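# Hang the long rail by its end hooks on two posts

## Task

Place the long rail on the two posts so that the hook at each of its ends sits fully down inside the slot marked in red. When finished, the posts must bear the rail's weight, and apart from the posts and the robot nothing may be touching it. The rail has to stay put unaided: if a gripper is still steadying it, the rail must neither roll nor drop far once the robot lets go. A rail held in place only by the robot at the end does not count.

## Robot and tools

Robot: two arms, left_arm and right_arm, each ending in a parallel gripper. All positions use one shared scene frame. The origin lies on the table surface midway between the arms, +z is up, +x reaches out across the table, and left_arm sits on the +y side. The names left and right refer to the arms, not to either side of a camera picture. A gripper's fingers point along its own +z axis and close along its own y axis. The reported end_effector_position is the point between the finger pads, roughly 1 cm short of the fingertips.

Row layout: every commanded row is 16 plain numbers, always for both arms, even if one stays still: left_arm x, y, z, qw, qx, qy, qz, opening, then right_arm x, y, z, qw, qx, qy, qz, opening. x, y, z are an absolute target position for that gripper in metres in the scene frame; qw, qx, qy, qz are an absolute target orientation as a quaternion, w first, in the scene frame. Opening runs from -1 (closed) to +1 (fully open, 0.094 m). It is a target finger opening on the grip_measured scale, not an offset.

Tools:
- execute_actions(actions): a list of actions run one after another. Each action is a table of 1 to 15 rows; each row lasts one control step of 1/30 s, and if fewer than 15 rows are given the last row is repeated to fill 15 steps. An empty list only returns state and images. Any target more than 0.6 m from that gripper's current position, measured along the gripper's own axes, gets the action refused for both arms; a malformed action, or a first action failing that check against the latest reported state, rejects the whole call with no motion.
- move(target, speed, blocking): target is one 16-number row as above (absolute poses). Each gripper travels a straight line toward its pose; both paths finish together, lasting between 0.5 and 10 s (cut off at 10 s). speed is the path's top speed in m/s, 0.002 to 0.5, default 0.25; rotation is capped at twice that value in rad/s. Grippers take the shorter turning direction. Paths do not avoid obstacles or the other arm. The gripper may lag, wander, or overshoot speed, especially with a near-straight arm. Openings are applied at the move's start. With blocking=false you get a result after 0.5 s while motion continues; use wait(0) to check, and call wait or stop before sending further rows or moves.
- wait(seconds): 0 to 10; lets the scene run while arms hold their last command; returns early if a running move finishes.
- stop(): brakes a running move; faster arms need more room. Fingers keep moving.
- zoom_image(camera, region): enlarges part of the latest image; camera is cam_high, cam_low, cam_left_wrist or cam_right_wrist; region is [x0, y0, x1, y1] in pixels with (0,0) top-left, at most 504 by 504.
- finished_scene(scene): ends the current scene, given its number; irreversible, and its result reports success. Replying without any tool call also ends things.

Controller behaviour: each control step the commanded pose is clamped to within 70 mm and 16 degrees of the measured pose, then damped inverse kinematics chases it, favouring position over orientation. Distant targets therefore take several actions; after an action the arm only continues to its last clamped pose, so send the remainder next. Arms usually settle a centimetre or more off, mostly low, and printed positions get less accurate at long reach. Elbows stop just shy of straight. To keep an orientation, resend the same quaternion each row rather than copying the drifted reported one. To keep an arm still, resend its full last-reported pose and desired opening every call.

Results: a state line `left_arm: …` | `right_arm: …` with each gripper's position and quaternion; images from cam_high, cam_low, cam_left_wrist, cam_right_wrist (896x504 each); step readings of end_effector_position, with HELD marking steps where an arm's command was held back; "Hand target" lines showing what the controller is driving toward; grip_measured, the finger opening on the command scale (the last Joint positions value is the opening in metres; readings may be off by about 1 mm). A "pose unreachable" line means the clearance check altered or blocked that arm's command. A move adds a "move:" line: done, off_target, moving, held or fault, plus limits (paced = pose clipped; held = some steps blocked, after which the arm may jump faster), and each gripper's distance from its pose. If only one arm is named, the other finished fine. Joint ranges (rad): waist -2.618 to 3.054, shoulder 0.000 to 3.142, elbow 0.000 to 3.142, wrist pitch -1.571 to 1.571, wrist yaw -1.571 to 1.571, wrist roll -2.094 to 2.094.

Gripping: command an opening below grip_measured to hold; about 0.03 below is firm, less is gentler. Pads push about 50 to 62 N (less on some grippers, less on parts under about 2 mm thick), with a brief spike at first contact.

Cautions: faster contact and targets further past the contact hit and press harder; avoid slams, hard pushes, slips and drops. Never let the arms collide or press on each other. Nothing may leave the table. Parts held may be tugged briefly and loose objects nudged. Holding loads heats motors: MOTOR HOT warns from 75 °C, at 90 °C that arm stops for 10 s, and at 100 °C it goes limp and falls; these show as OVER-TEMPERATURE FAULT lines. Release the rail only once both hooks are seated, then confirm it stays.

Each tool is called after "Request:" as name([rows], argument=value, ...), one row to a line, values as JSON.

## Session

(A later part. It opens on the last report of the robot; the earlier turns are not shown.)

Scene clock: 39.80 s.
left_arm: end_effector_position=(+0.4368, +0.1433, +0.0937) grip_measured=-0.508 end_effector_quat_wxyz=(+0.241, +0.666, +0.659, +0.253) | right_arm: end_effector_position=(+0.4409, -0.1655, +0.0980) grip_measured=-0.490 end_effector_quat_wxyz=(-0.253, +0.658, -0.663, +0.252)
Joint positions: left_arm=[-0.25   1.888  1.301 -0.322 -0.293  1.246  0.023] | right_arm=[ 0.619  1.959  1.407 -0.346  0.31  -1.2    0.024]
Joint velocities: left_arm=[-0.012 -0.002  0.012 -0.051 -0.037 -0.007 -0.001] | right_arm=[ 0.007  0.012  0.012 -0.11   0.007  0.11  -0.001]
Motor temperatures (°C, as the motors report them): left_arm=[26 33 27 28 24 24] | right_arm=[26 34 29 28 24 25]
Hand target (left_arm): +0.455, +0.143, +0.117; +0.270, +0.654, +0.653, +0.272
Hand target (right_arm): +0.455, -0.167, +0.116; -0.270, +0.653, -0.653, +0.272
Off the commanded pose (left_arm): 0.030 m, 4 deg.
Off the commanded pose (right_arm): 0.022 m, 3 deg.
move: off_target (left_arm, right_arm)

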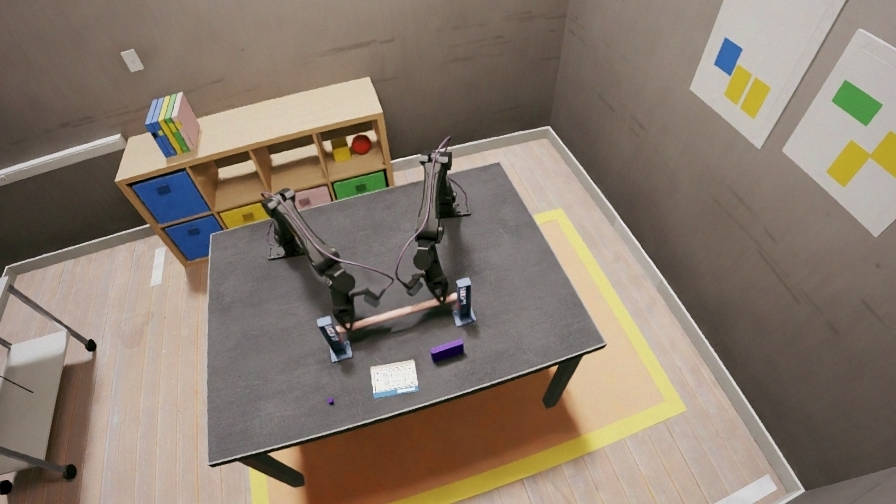

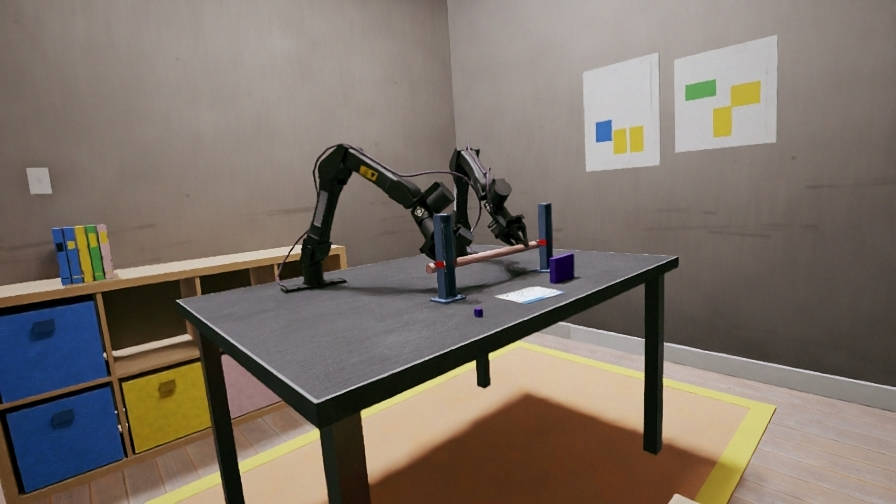

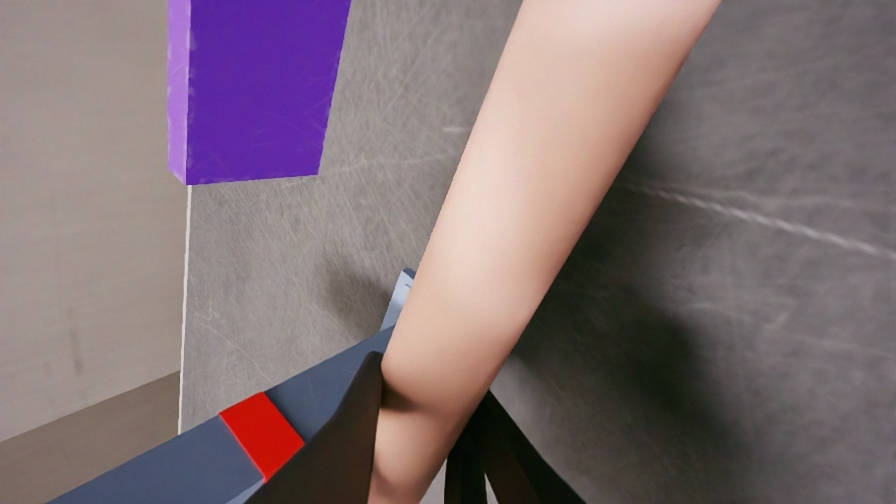

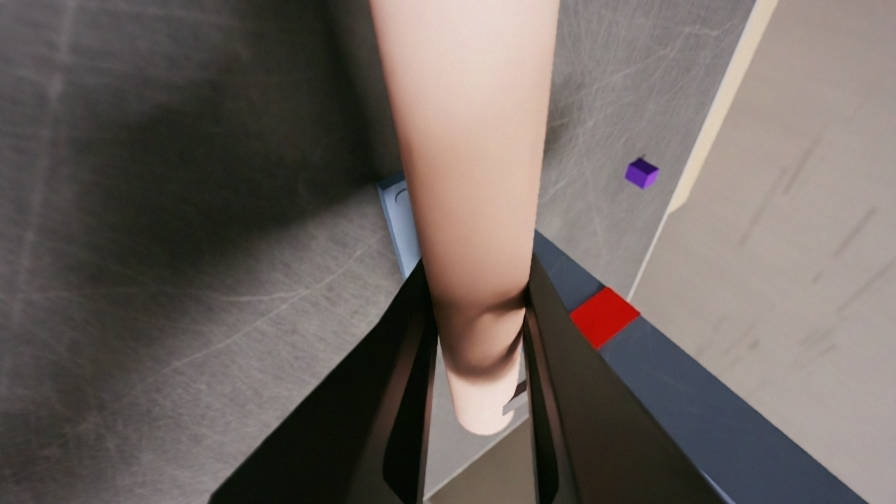

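Request:
zoom_image(camera="cam_low", region=[520, 230, 555, 255])

Request:
zoom_image(camera="cam_low", region=[420, 250, 462, 280])

Request:
zoom_image(camera="cam_high", region=[445, 280, 480, 315])

Request:
zoom_image(camera="cam_high", region=[318, 315, 353, 350])

Region (520, 230, 555, 255) of cam_low's 896x504 image, scaled by 14.400, with more detail than that image has; it fills the top 360 rows of this view, and the rest is white.

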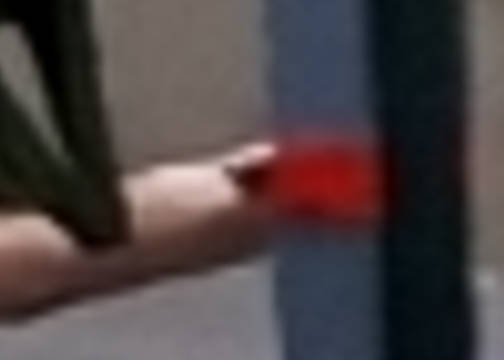

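Region (420, 250, 462, 280) of cam_low's 896x504 image, scaled by 12.000, with more detail than that image has; it fills the top 360 rows of this view, and the rest is white.

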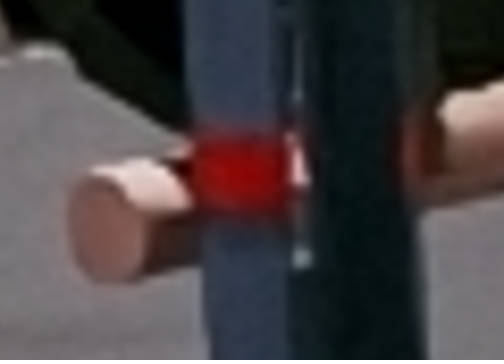

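Region (445, 280, 480, 315) of cam_high's 896x504 image, scaled by 14.400, with more detail than that image has.

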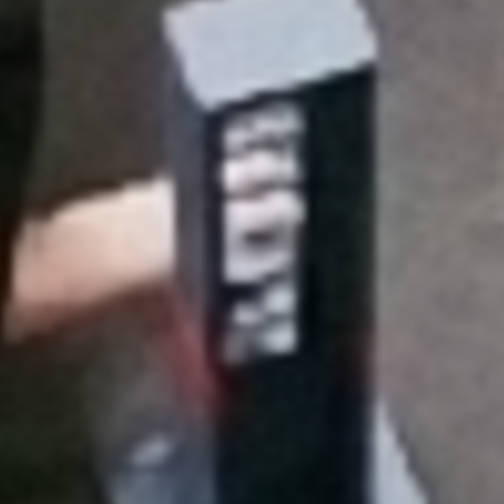

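Region (318, 315, 353, 350) of cam_high's 896x504 image, scaled by 14.400, with more detail than that image has.

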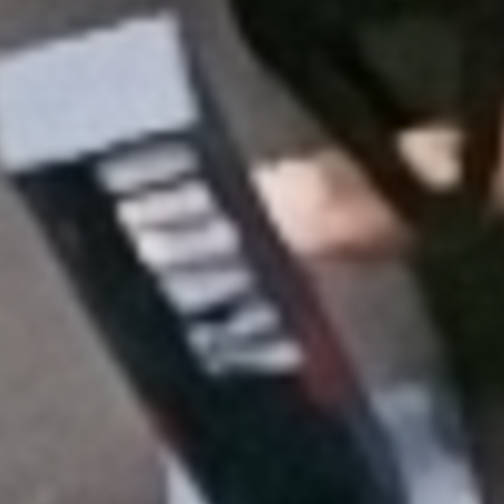

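Request:
move(target=[0.40,0.144,0.112,0.212,0.674,0.674,0.212,-0.55,0.40,-0.164,0.11,-0.212,0.674,-0.674,0.212,-0.55], speed=0.1)

Request:
zoom_image(camera="cam_low", region=[400, 245, 460, 285])

Request:
move(target=[0.447,0.144,0.1175,0.212,0.674,0.674,0.212,-0.55,0.446,-0.164,0.1155,-0.212,0.674,-0.674,0.212,-0.55], speed=0.06)

Request:
zoom_image(camera="cam_low", region=[510, 225, 560, 260])

Request:
zoom_image(camera="cam_low", region=[415, 245, 465, 280])

Scene clock: 41.63 s.
left_arm: end_effector_position=(+0.3945, +0.1453, +0.0879) grip_measured=-0.508 end_effector_quat_wxyz=(+0.189, +0.685, +0.676, +0.197) | right_arm: end_effector_position=(+0.3976, -0.1637, +0.0899) grip_measured=-0.490 end_effector_quat_wxyz=(-0.201, +0.677, -0.681, +0.195)
Joint positions: left_arm=[-0.264  1.833  1.301 -0.534 -0.237  1.196  0.023] | right_arm=[ 0.644  1.913  1.408 -0.553  0.255 -1.133  0.024]
Joint velocities: left_arm=[-0.012 -0.012  0.002  0.007 -0.051  0.007 -0.   ] | right_arm=[-0.012 -0.007 -0.017  0.022 -0.007 -0.007 -0.001]
Motor temperatures (°C, as the motors report them): left_arm=[26 33 27 28 24 24] | right_arm=[26 34 30 28 24 25]
Hand target (left_arm): +0.400, +0.144, +0.111; +0.213, +0.674, +0.675, +0.211
Hand target (right_arm): +0.400, -0.164, +0.109; -0.212, +0.674, -0.675, +0.211
Off the commanded pose (left_arm): 0.025 m, 3 deg.
Off the commanded pose (right_arm): 0.020 m, 2 deg.
move: off_target (left_arm, right_arm)

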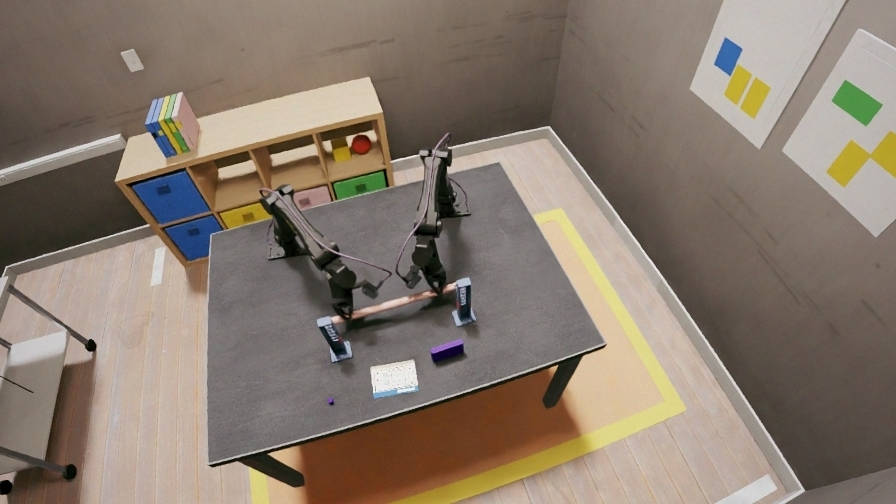

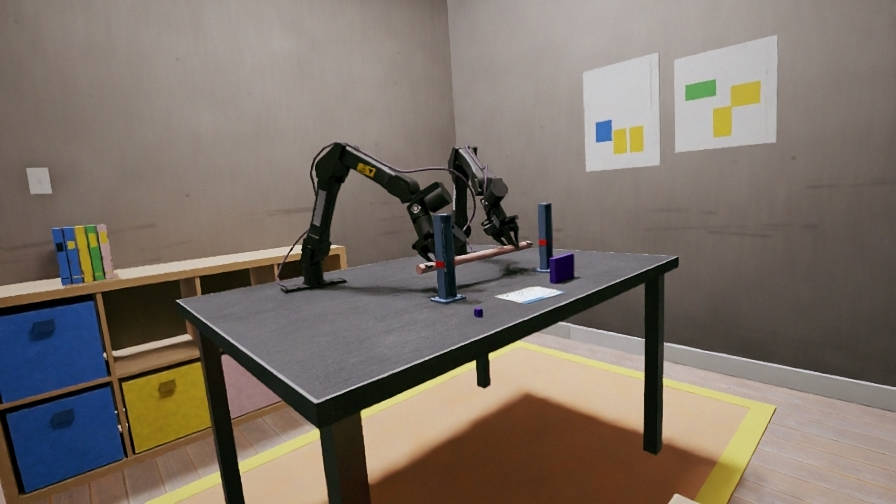

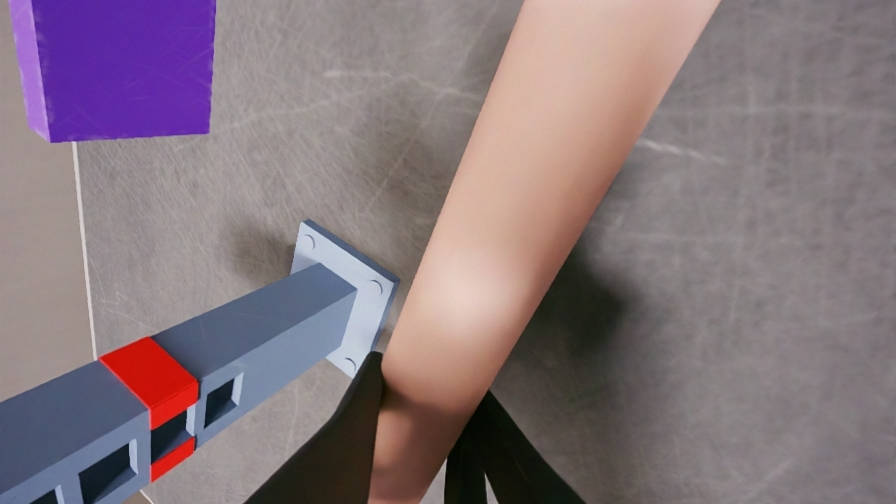

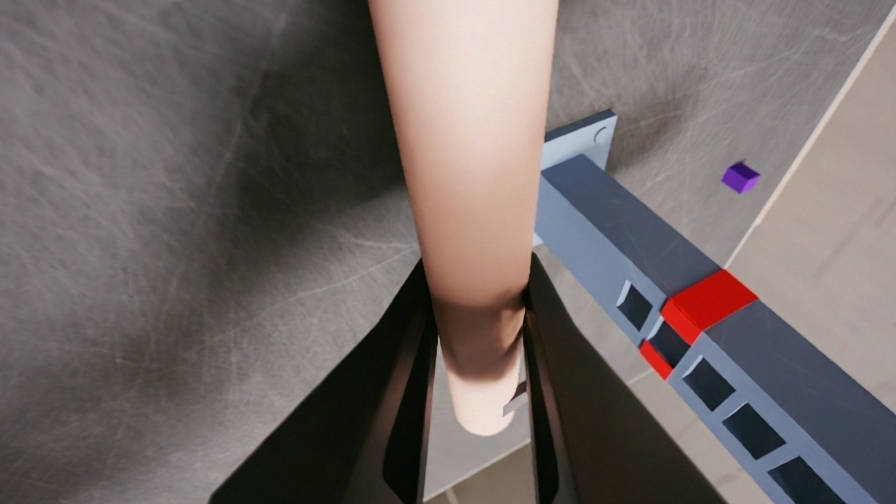

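Region (400, 245, 460, 285) of cam_low's 896x504 image, scaled by 8.400, with more detail than that image has.

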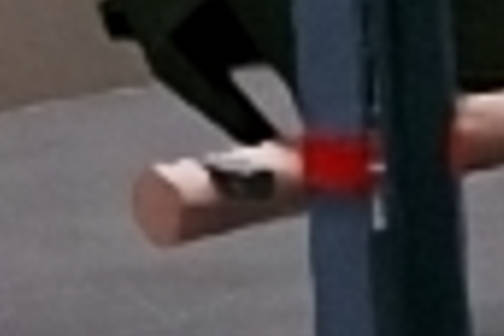

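Scene clock: 42.93 s.
left_arm: end_effector_position=(+0.4337, +0.1455, +0.0995) grip_measured=-0.508 end_effector_quat_wxyz=(+0.189, +0.682, +0.676, +0.203) | right_arm: end_effector_position=(+0.4361, -0.1637, +0.1027) grip_measured=-0.490 end_effector_quat_wxyz=(-0.201, +0.675, -0.681, +0.200)
Joint positions: left_arm=[-0.226  1.949  1.5   -0.603 -0.23   1.229  0.023] | right_arm=[ 0.604  2.026  1.616 -0.633  0.244 -1.169  0.024]
Joint velocities: left_arm=[-0.002  0.012 -0.002 -0.051  0.066 -0.066 -0.   ] | right_arm=[-0.002 -0.007 -0.012  0.037  0.007 -0.007 -0.001]
Motor temperatures (°C, as the motors report them): left_arm=[26 33 28 28 24 24] | right_arm=[26 34 30 28 24 25]
Hand target (left_arm): +0.446, +0.145, +0.118; +0.212, +0.675, +0.674, +0.213
Hand target (right_arm): +0.445, -0.164, +0.117; -0.212, +0.674, -0.674, +0.213
Off the commanded pose (left_arm): 0.022 m, 3 deg.
Off the commanded pose (right_arm): 0.016 m, 2 deg.
move: off_target (left_arm, right_arm)

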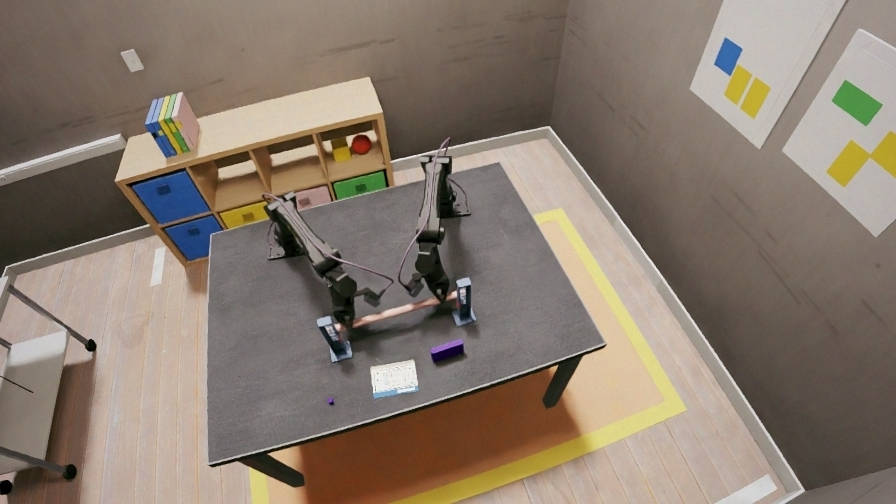

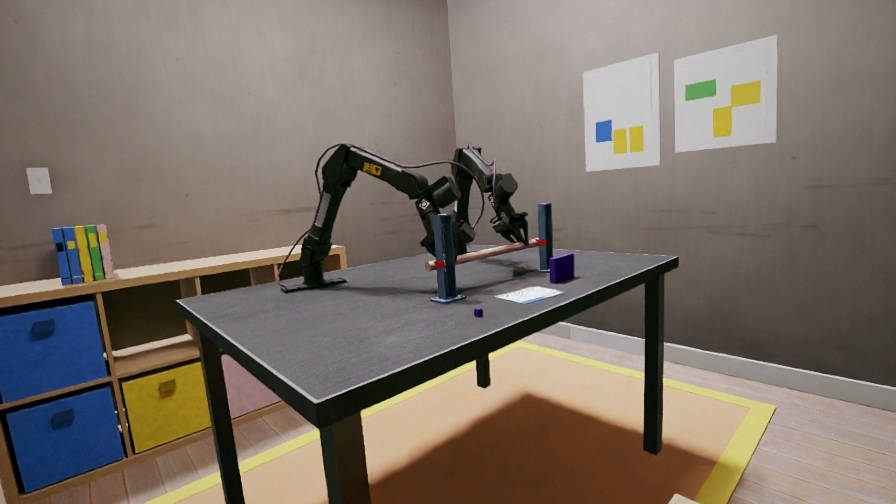

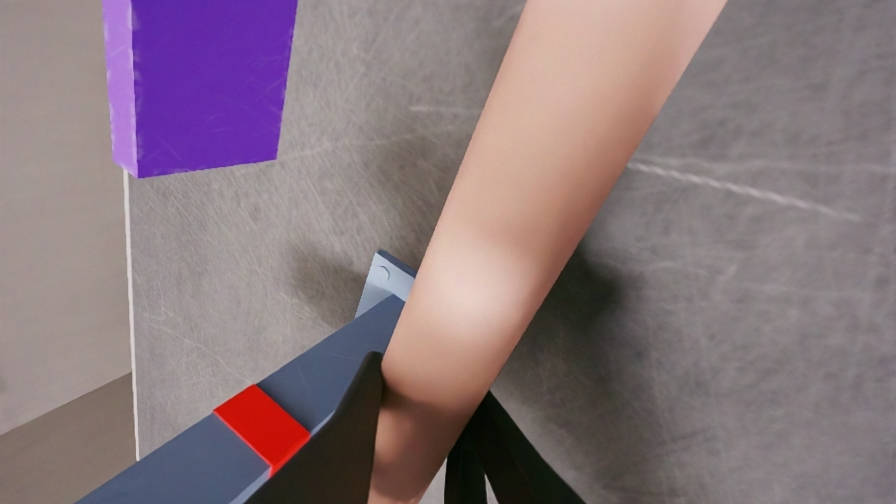

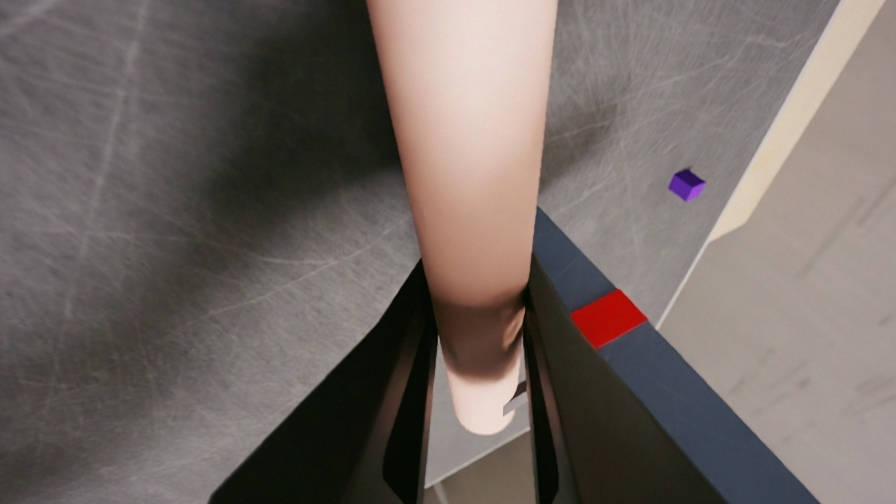

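Region (510, 225, 560, 260) of cam_low's 896x504 image, scaled by 10.080, with more detail than that image has; it fills the top 353 rows of this view, and the rest is white.

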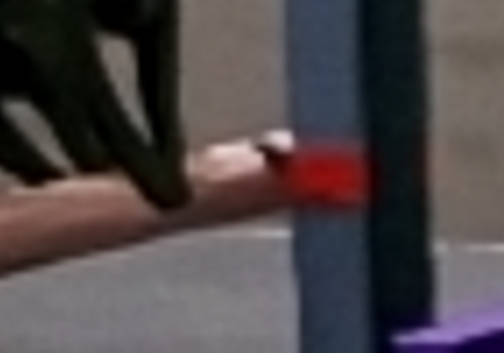

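Region (415, 245, 465, 280) of cam_low's 896x504 image, scaled by 10.080, with more detail than that image has; it fills the top 353 rows of this view, and the rest is white.

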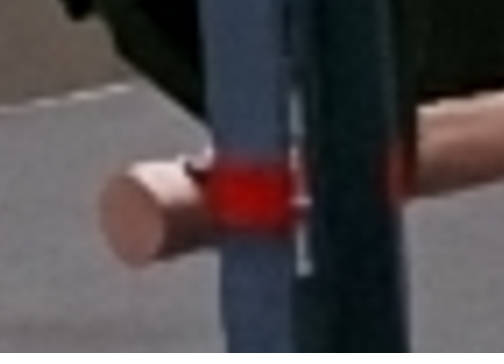

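Request:
execute_actions([
  [[0.452,0.144,0.115,0.212,0.674,0.674,0.212,-0.55,0.451,-0.164,0.113,-0.212,0.674,-0.674,0.212,-0.55]],
  [[0.458,0.144,0.114,0.212,0.674,0.674,0.212,-0.55,0.457,-0.164,0.112,-0.212,0.674,-0.674,0.212,-0.55]],
  [[0.464,0.144,0.114,0.212,0.674,0.674,0.212,-0.55,0.463,-0.164,0.112,-0.212,0.674,-0.674,0.212,-0.55]],
])

Request:
zoom_image(camera="cam_high", region=[445, 280, 480, 315])

Request:
zoom_image(camera="cam_high", region=[318, 315, 353, 350])

Scene clock: 44.63 s.
left_arm: end_effector_position=(+0.4452, +0.1454, +0.0916) grip_measured=-0.508 end_effector_quat_wxyz=(+0.179, +0.689, +0.674, +0.196) | right_arm: end_effector_position=(+0.4405, -0.1637, +0.0966) grip_measured=-0.490 end_effector_quat_wxyz=(-0.185, +0.677, -0.687, +0.189)
Joint positions: left_arm=[-0.212  2.012  1.569 -0.632 -0.215  1.25   0.023] | right_arm=[ 0.596  2.077  1.689 -0.696  0.232 -1.163  0.024]
Joint velocities: left_arm=[-0.002 -0.002 -0.017 -0.051 -0.066  0.037 -0.001] | right_arm=[-0.007 -0.012 -0.007  0.007  0.051  0.007  0.   ]
Motor temperatures (°C, as the motors report them): left_arm=[26 33 28 28 24 24] | right_arm=[26 34 30 28 24 25]
Hand target (left_arm): +0.463, +0.145, +0.115; +0.212, +0.675, +0.674, +0.213
Hand target (right_arm): +0.461, -0.165, +0.113; -0.211, +0.674, -0.675, +0.213
Off the commanded pose (left_arm): 0.029 m, 5 deg.
Off the commanded pose (right_arm): 0.027 m, 4 deg.
Step readings (end_effector_position; steps 1 to 15: 1st action; 16 to 30: 2nd action; 31 to 45: 3rd action):
0: left_arm (+0.4334, +0.1453, +0.0990) | right_arm (+0.4357, -0.1639, +0.1024)
1: left_arm (+0.4336, +0.1451, +0.0986) | right_arm (+0.4358, -0.1638, +0.1020)
2: left_arm (+0.4346, +0.1451, +0.0983) | right_arm (+0.4370, -0.1638, +0.1019)
4: left_arm (+0.4364, +0.1451, +0.0971) | right_arm (+0.4389, -0.1639, +0.1004)
8: left_arm (+0.4367, +0.1451, +0.0962) | right_arm (+0.4393, -0.1641, +0.0975)
15: left_arm (+0.4367, +0.1451, +0.0962) | right_arm (+0.4393, -0.1640, +0.0975)
16: left_arm (+0.4372, +0.1451, +0.0961) | right_arm (+0.4397, -0.1639, +0.0975)
17: left_arm (+0.4385, +0.1453, +0.0962) | right_arm (+0.4398, -0.1638, +0.0975)
19: left_arm (+0.4409, +0.1456, +0.0960) | right_arm (+0.4400, -0.1636, +0.0975)
23: left_arm (+0.4416, +0.1455, +0.0961) | right_arm (+0.4401, -0.1636, +0.0975)
30: left_arm (+0.4415, +0.1455, +0.0960) | right_arm (+0.4402, -0.1635, +0.0977)
31: left_arm (+0.4420, +0.1455, +0.0961) | right_arm (+0.4405, -0.1636, +0.0976)
32: left_arm (+0.4433, +0.1455, +0.0961) | right_arm (+0.4405, -0.1635, +0.0976)
34: left_arm (+0.4450, +0.1457, +0.0940) | right_arm (+0.4408, -0.1636, +0.0974)
38: left_arm (+0.4452, +0.1454, +0.0916) | right_arm (+0.4407, -0.1637, +0.0968)
45: end_effector_position above

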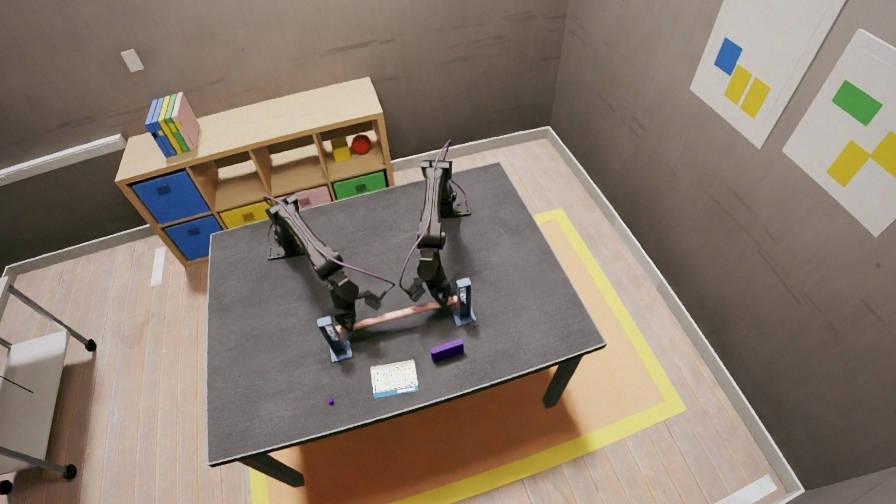

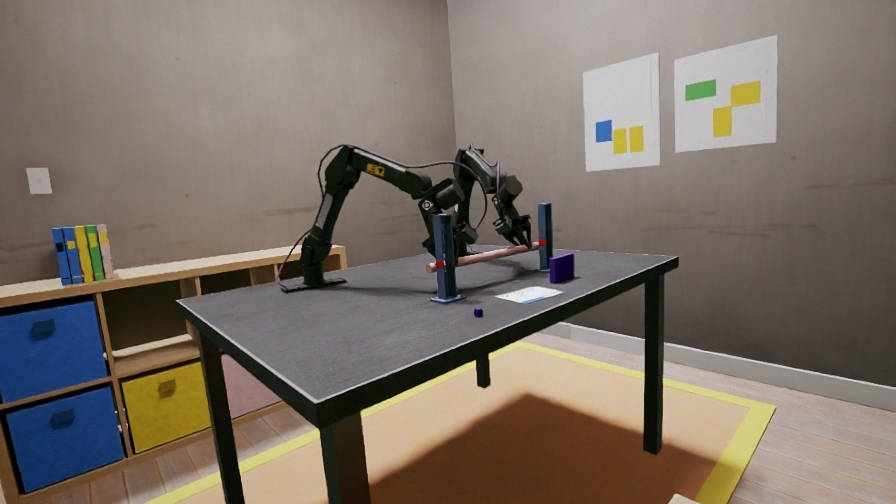

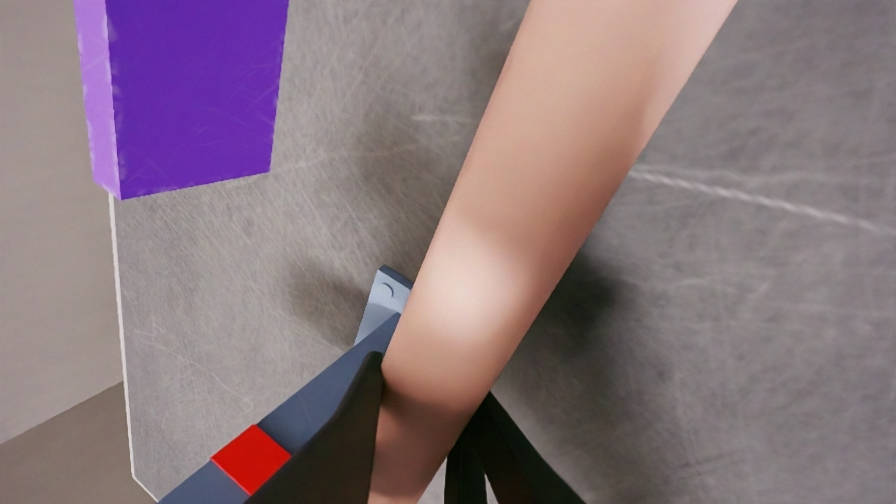

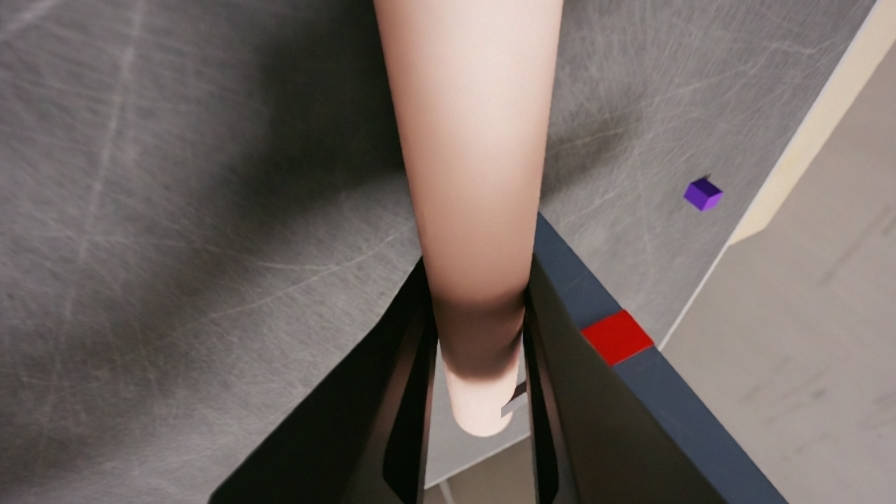

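Region (445, 280, 480, 315) of cam_high's 896x504 image, scaled by 14.400, with more detail than that image has.

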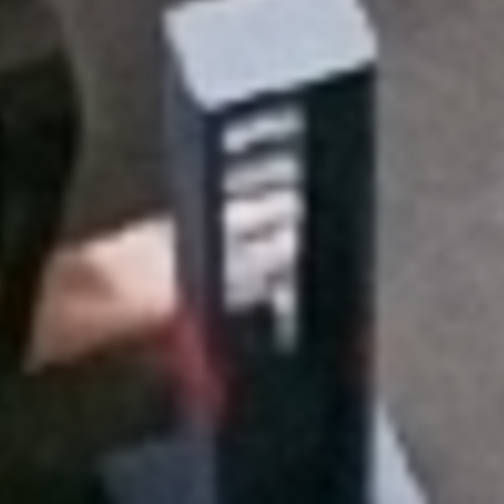

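Region (318, 315, 353, 350) of cam_high's 896x504 image, scaled by 14.400, with more detail than that image has.

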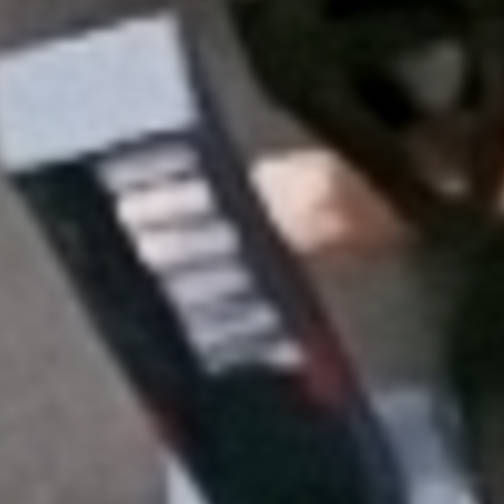

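Request:
execute_actions([
  [[0.460,0.144,0.114,0.212,0.674,0.674,0.212,-0.55,0.445,-0.164,0.118,-0.212,0.674,-0.674,0.212,-0.55]],
  [[0.458,0.144,0.114,0.212,0.674,0.674,0.212,-0.55,0.432,-0.164,0.12,-0.212,0.674,-0.674,0.212,-0.55]],
  [[0.458,0.144,0.114,0.212,0.674,0.674,0.212,-0.55,0.440,-0.164,0.116,-0.212,0.674,-0.674,0.212,-0.55]],
  [[0.458,0.144,0.114,0.212,0.674,0.674,0.212,-0.55,0.448,-0.164,0.114,-0.212,0.674,-0.674,0.212,-0.55]],
])

Scene clock: 46.90 s.
left_arm: end_effector_position=(+0.4447, +0.1451, +0.0913) grip_measured=-0.508 end_effector_quat_wxyz=(+0.178, +0.692, +0.672, +0.195) | right_arm: end_effector_position=(+0.4371, -0.1637, +0.0958) grip_measured=-0.490 end_effector_quat_wxyz=(-0.197, +0.671, -0.688, +0.195)
Joint positions: left_arm=[-0.212  2.012  1.569 -0.634 -0.212  1.256  0.023] | right_arm=[ 0.602  2.045  1.622 -0.635  0.241 -1.152  0.024]
Joint velocities: left_arm=[-0.012 -0.017 -0.012 -0.081 -0.066 -0.037  0.   ] | right_arm=[ 0.007 -0.002  0.002 -0.051 -0.022 -0.051  0.002]
Motor temperatures (°C, as the motors report them): left_arm=[26 33 28 28 24 24] | right_arm=[26 35 30 28 24 25]
Hand target (left_arm): +0.457, +0.145, +0.115; +0.212, +0.675, +0.674, +0.213
Hand target (right_arm): +0.447, -0.164, +0.115; -0.212, +0.674, -0.675, +0.213
Off the commanded pose (left_arm): 0.026 m, 5 deg.
Off the commanded pose (right_arm): 0.021 m, 3 deg.
Step readings (end_effector_position; steps 1 to 15: 1st action; 16 to 30: 2nd action; 31 to 45: 3rd action; 46 to 60: 4th action):
0: left_arm (+0.4452, +0.1454, +0.0916) | right_arm (+0.4406, -0.1637, +0.0967)
1: left_arm (+0.4452, +0.1454, +0.0916) | right_arm (+0.4401, -0.1640, +0.0969)
2: left_arm (+0.4451, +0.1451, +0.0915) | right_arm (+0.4401, -0.1643, +0.0970)
4: left_arm (+0.4451, +0.1450, +0.0915) | right_arm (+0.4403, -0.1643, +0.0976)
8: left_arm (+0.4451, +0.1450, +0.0915) | right_arm (+0.4404, -0.1644, +0.0976)
15: left_arm (+0.4451, +0.1450, +0.0915) | right_arm (+0.4404, -0.1644, +0.0974)
16: left_arm (+0.4451, +0.1450, +0.0915) | right_arm (+0.4396, -0.1644, +0.0976)
17: left_arm (+0.4448, +0.1451, +0.0913) | right_arm (+0.4373, -0.1643, +0.0975)
19: left_arm (+0.4442, +0.1453, +0.0910) | right_arm (+0.4336, -0.1638, +0.0987)
23: left_arm (+0.4441, +0.1454, +0.0909) | right_arm (+0.4332, -0.1638, +0.1005)
30: left_arm (+0.4441, +0.1454, +0.0909) | right_arm (+0.4332, -0.1639, +0.0999)
31: left_arm (+0.4441, +0.1454, +0.0909) | right_arm (+0.4333, -0.1639, +0.1000)
32: left_arm (+0.4441, +0.1454, +0.0909) | right_arm (+0.4333, -0.1638, +0.1000)
34: left_arm (+0.4441, +0.1454, +0.0909) | right_arm (+0.4333, -0.1638, +0.1000)
38: left_arm (+0.4441, +0.1454, +0.0909) | right_arm (+0.4333, -0.1638, +0.1000)
45: left_arm (+0.4441, +0.1454, +0.0909) | right_arm (+0.4333, -0.1638, +0.1000)
46: left_arm (+0.4441, +0.1454, +0.0909) | right_arm (+0.4338, -0.1637, +0.0998)
47: left_arm (+0.4444, +0.1453, +0.0911) | right_arm (+0.4349, -0.1636, +0.0994)
49: left_arm (+0.4447, +0.1451, +0.0913) | right_arm (+0.4365, -0.1638, +0.0973)
53: left_arm (+0.4447, +0.1451, +0.0913) | right_arm (+0.4369, -0.1638, +0.0955)
60: end_effector_position above

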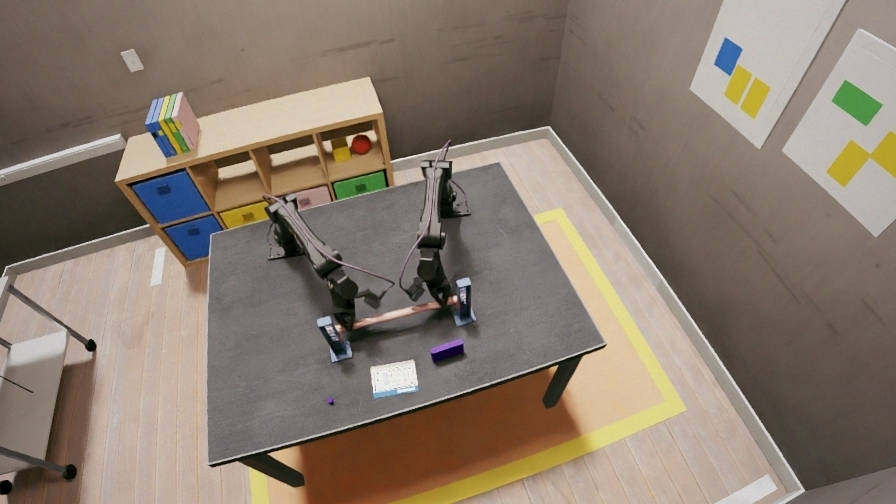

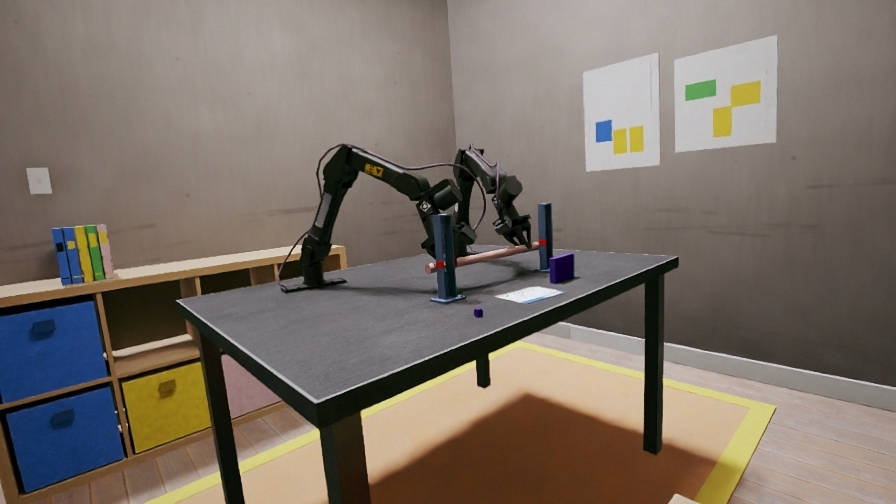

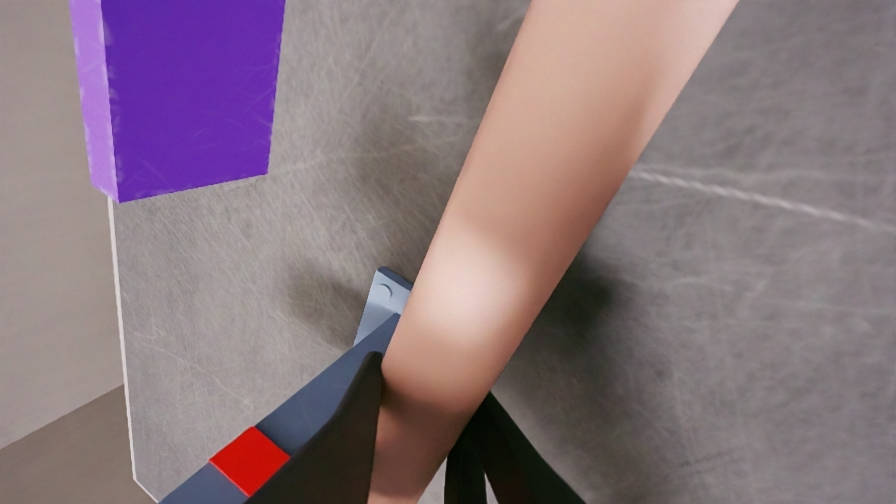

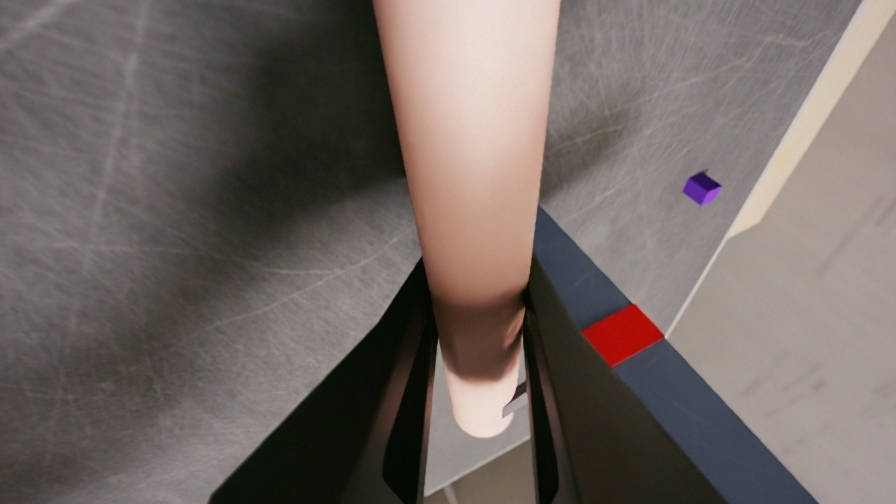

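Request:
execute_actions([
  [[0.458,0.144,0.114,0.212,0.674,0.674,0.212,-0.55,0.449,-0.164,0.117,-0.212,0.674,-0.674,0.212,-0.55]],
  [[0.458,0.144,0.114,0.212,0.674,0.674,0.212,-0.55,0.450,-0.164,0.120,-0.212,0.674,-0.674,0.212,-0.55]],
])

Scene clock: 48.03 s.
left_arm: end_effector_position=(+0.4449, +0.1450, +0.0914) grip_measured=-0.508 end_effector_quat_wxyz=(+0.179, +0.690, +0.674, +0.194) | right_arm: end_effector_position=(+0.4387, -0.1640, +0.1012) grip_measured=-0.490 end_effector_quat_wxyz=(-0.196, +0.673, -0.686, +0.197)
Joint positions: left_arm=[-0.212  2.012  1.569 -0.633 -0.212  1.251  0.023] | right_arm=[ 0.602  2.047  1.647 -0.658  0.244 -1.16   0.024]
Joint velocities: left_arm=[-0.007 -0.012  0.002  0.007 -0.007  0.007 -0.002] | right_arm=[-0.017 -0.012  0.002 -0.022 -0.007  0.022 -0.   ]
Motor temperatures (°C, as the motors report them): left_arm=[26 34 28 28 24 24] | right_arm=[26 35 30 28 24 25]
Hand target (left_arm): +0.457, +0.145, +0.115; +0.212, +0.675, +0.674, +0.213
Hand target (right_arm): +0.449, -0.164, +0.121; -0.212, +0.674, -0.675, +0.213
Off the commanded pose (left_arm): 0.026 m, 5 deg.
Off the commanded pose (right_arm): 0.022 m, 3 deg.
Step readings (end_effector_position; steps 1 to 15: 1st action; 16 to 30: 2nd action):
0: left_arm (+0.4447, +0.1451, +0.0913) | right_arm (+0.4371, -0.1637, +0.0958)
1: left_arm (+0.4447, +0.1451, +0.0913) | right_arm (+0.4373, -0.1637, +0.0964)
2: left_arm (+0.4447, +0.1451, +0.0913) | right_arm (+0.4374, -0.1637, +0.0969)
4: left_arm (+0.4447, +0.1451, +0.0913) | right_arm (+0.4376, -0.1638, +0.0981)
8: left_arm (+0.4448, +0.1451, +0.0913) | right_arm (+0.4377, -0.1638, +0.0987)
15: left_arm (+0.4448, +0.1451, +0.0913) | right_arm (+0.4377, -0.1638, +0.0987)
16: left_arm (+0.4448, +0.1451, +0.0913) | right_arm (+0.4377, -0.1638, +0.0989)
17: left_arm (+0.4448, +0.1451, +0.0913) | right_arm (+0.4379, -0.1639, +0.0994)
19: left_arm (+0.4449, +0.1450, +0.0914) | right_arm (+0.4385, -0.1641, +0.1004)
23: left_arm (+0.4449, +0.1450, +0.0914) | right_arm (+0.4386, -0.1640, +0.1011)
30: end_effector_position above

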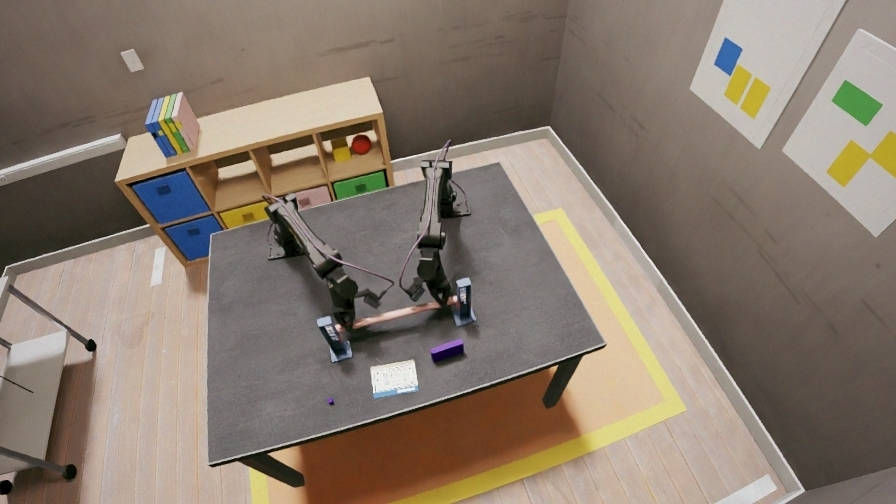

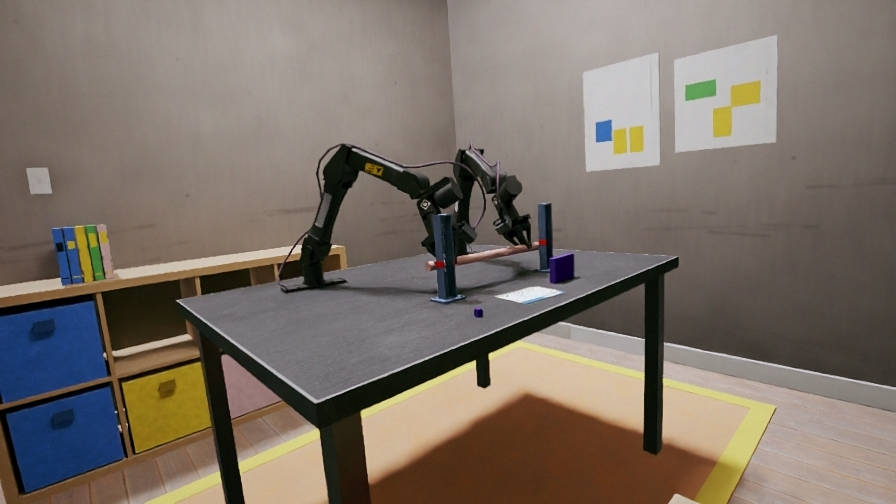

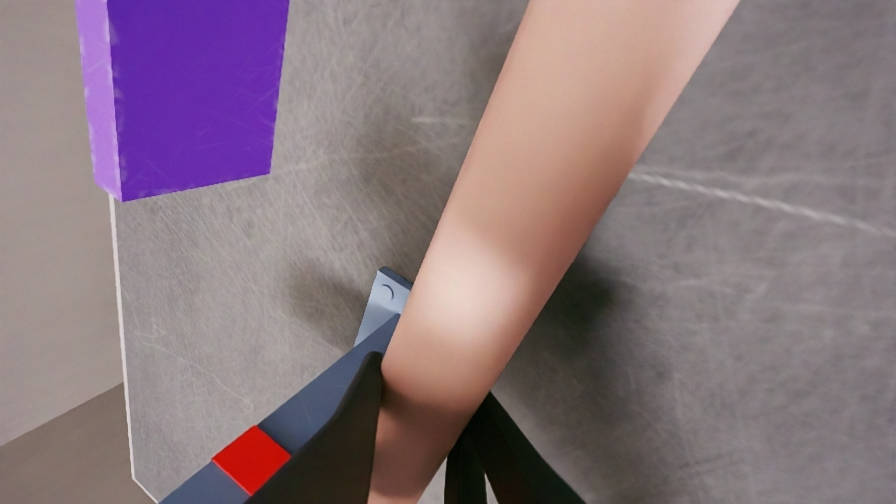

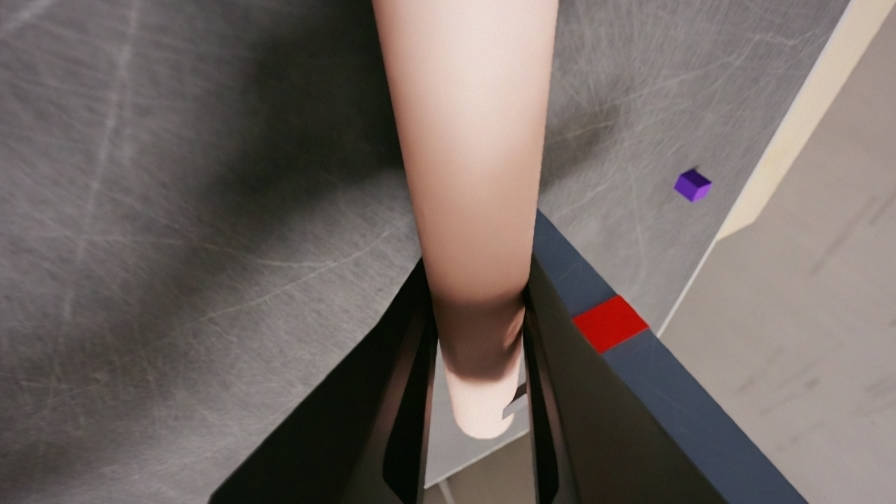

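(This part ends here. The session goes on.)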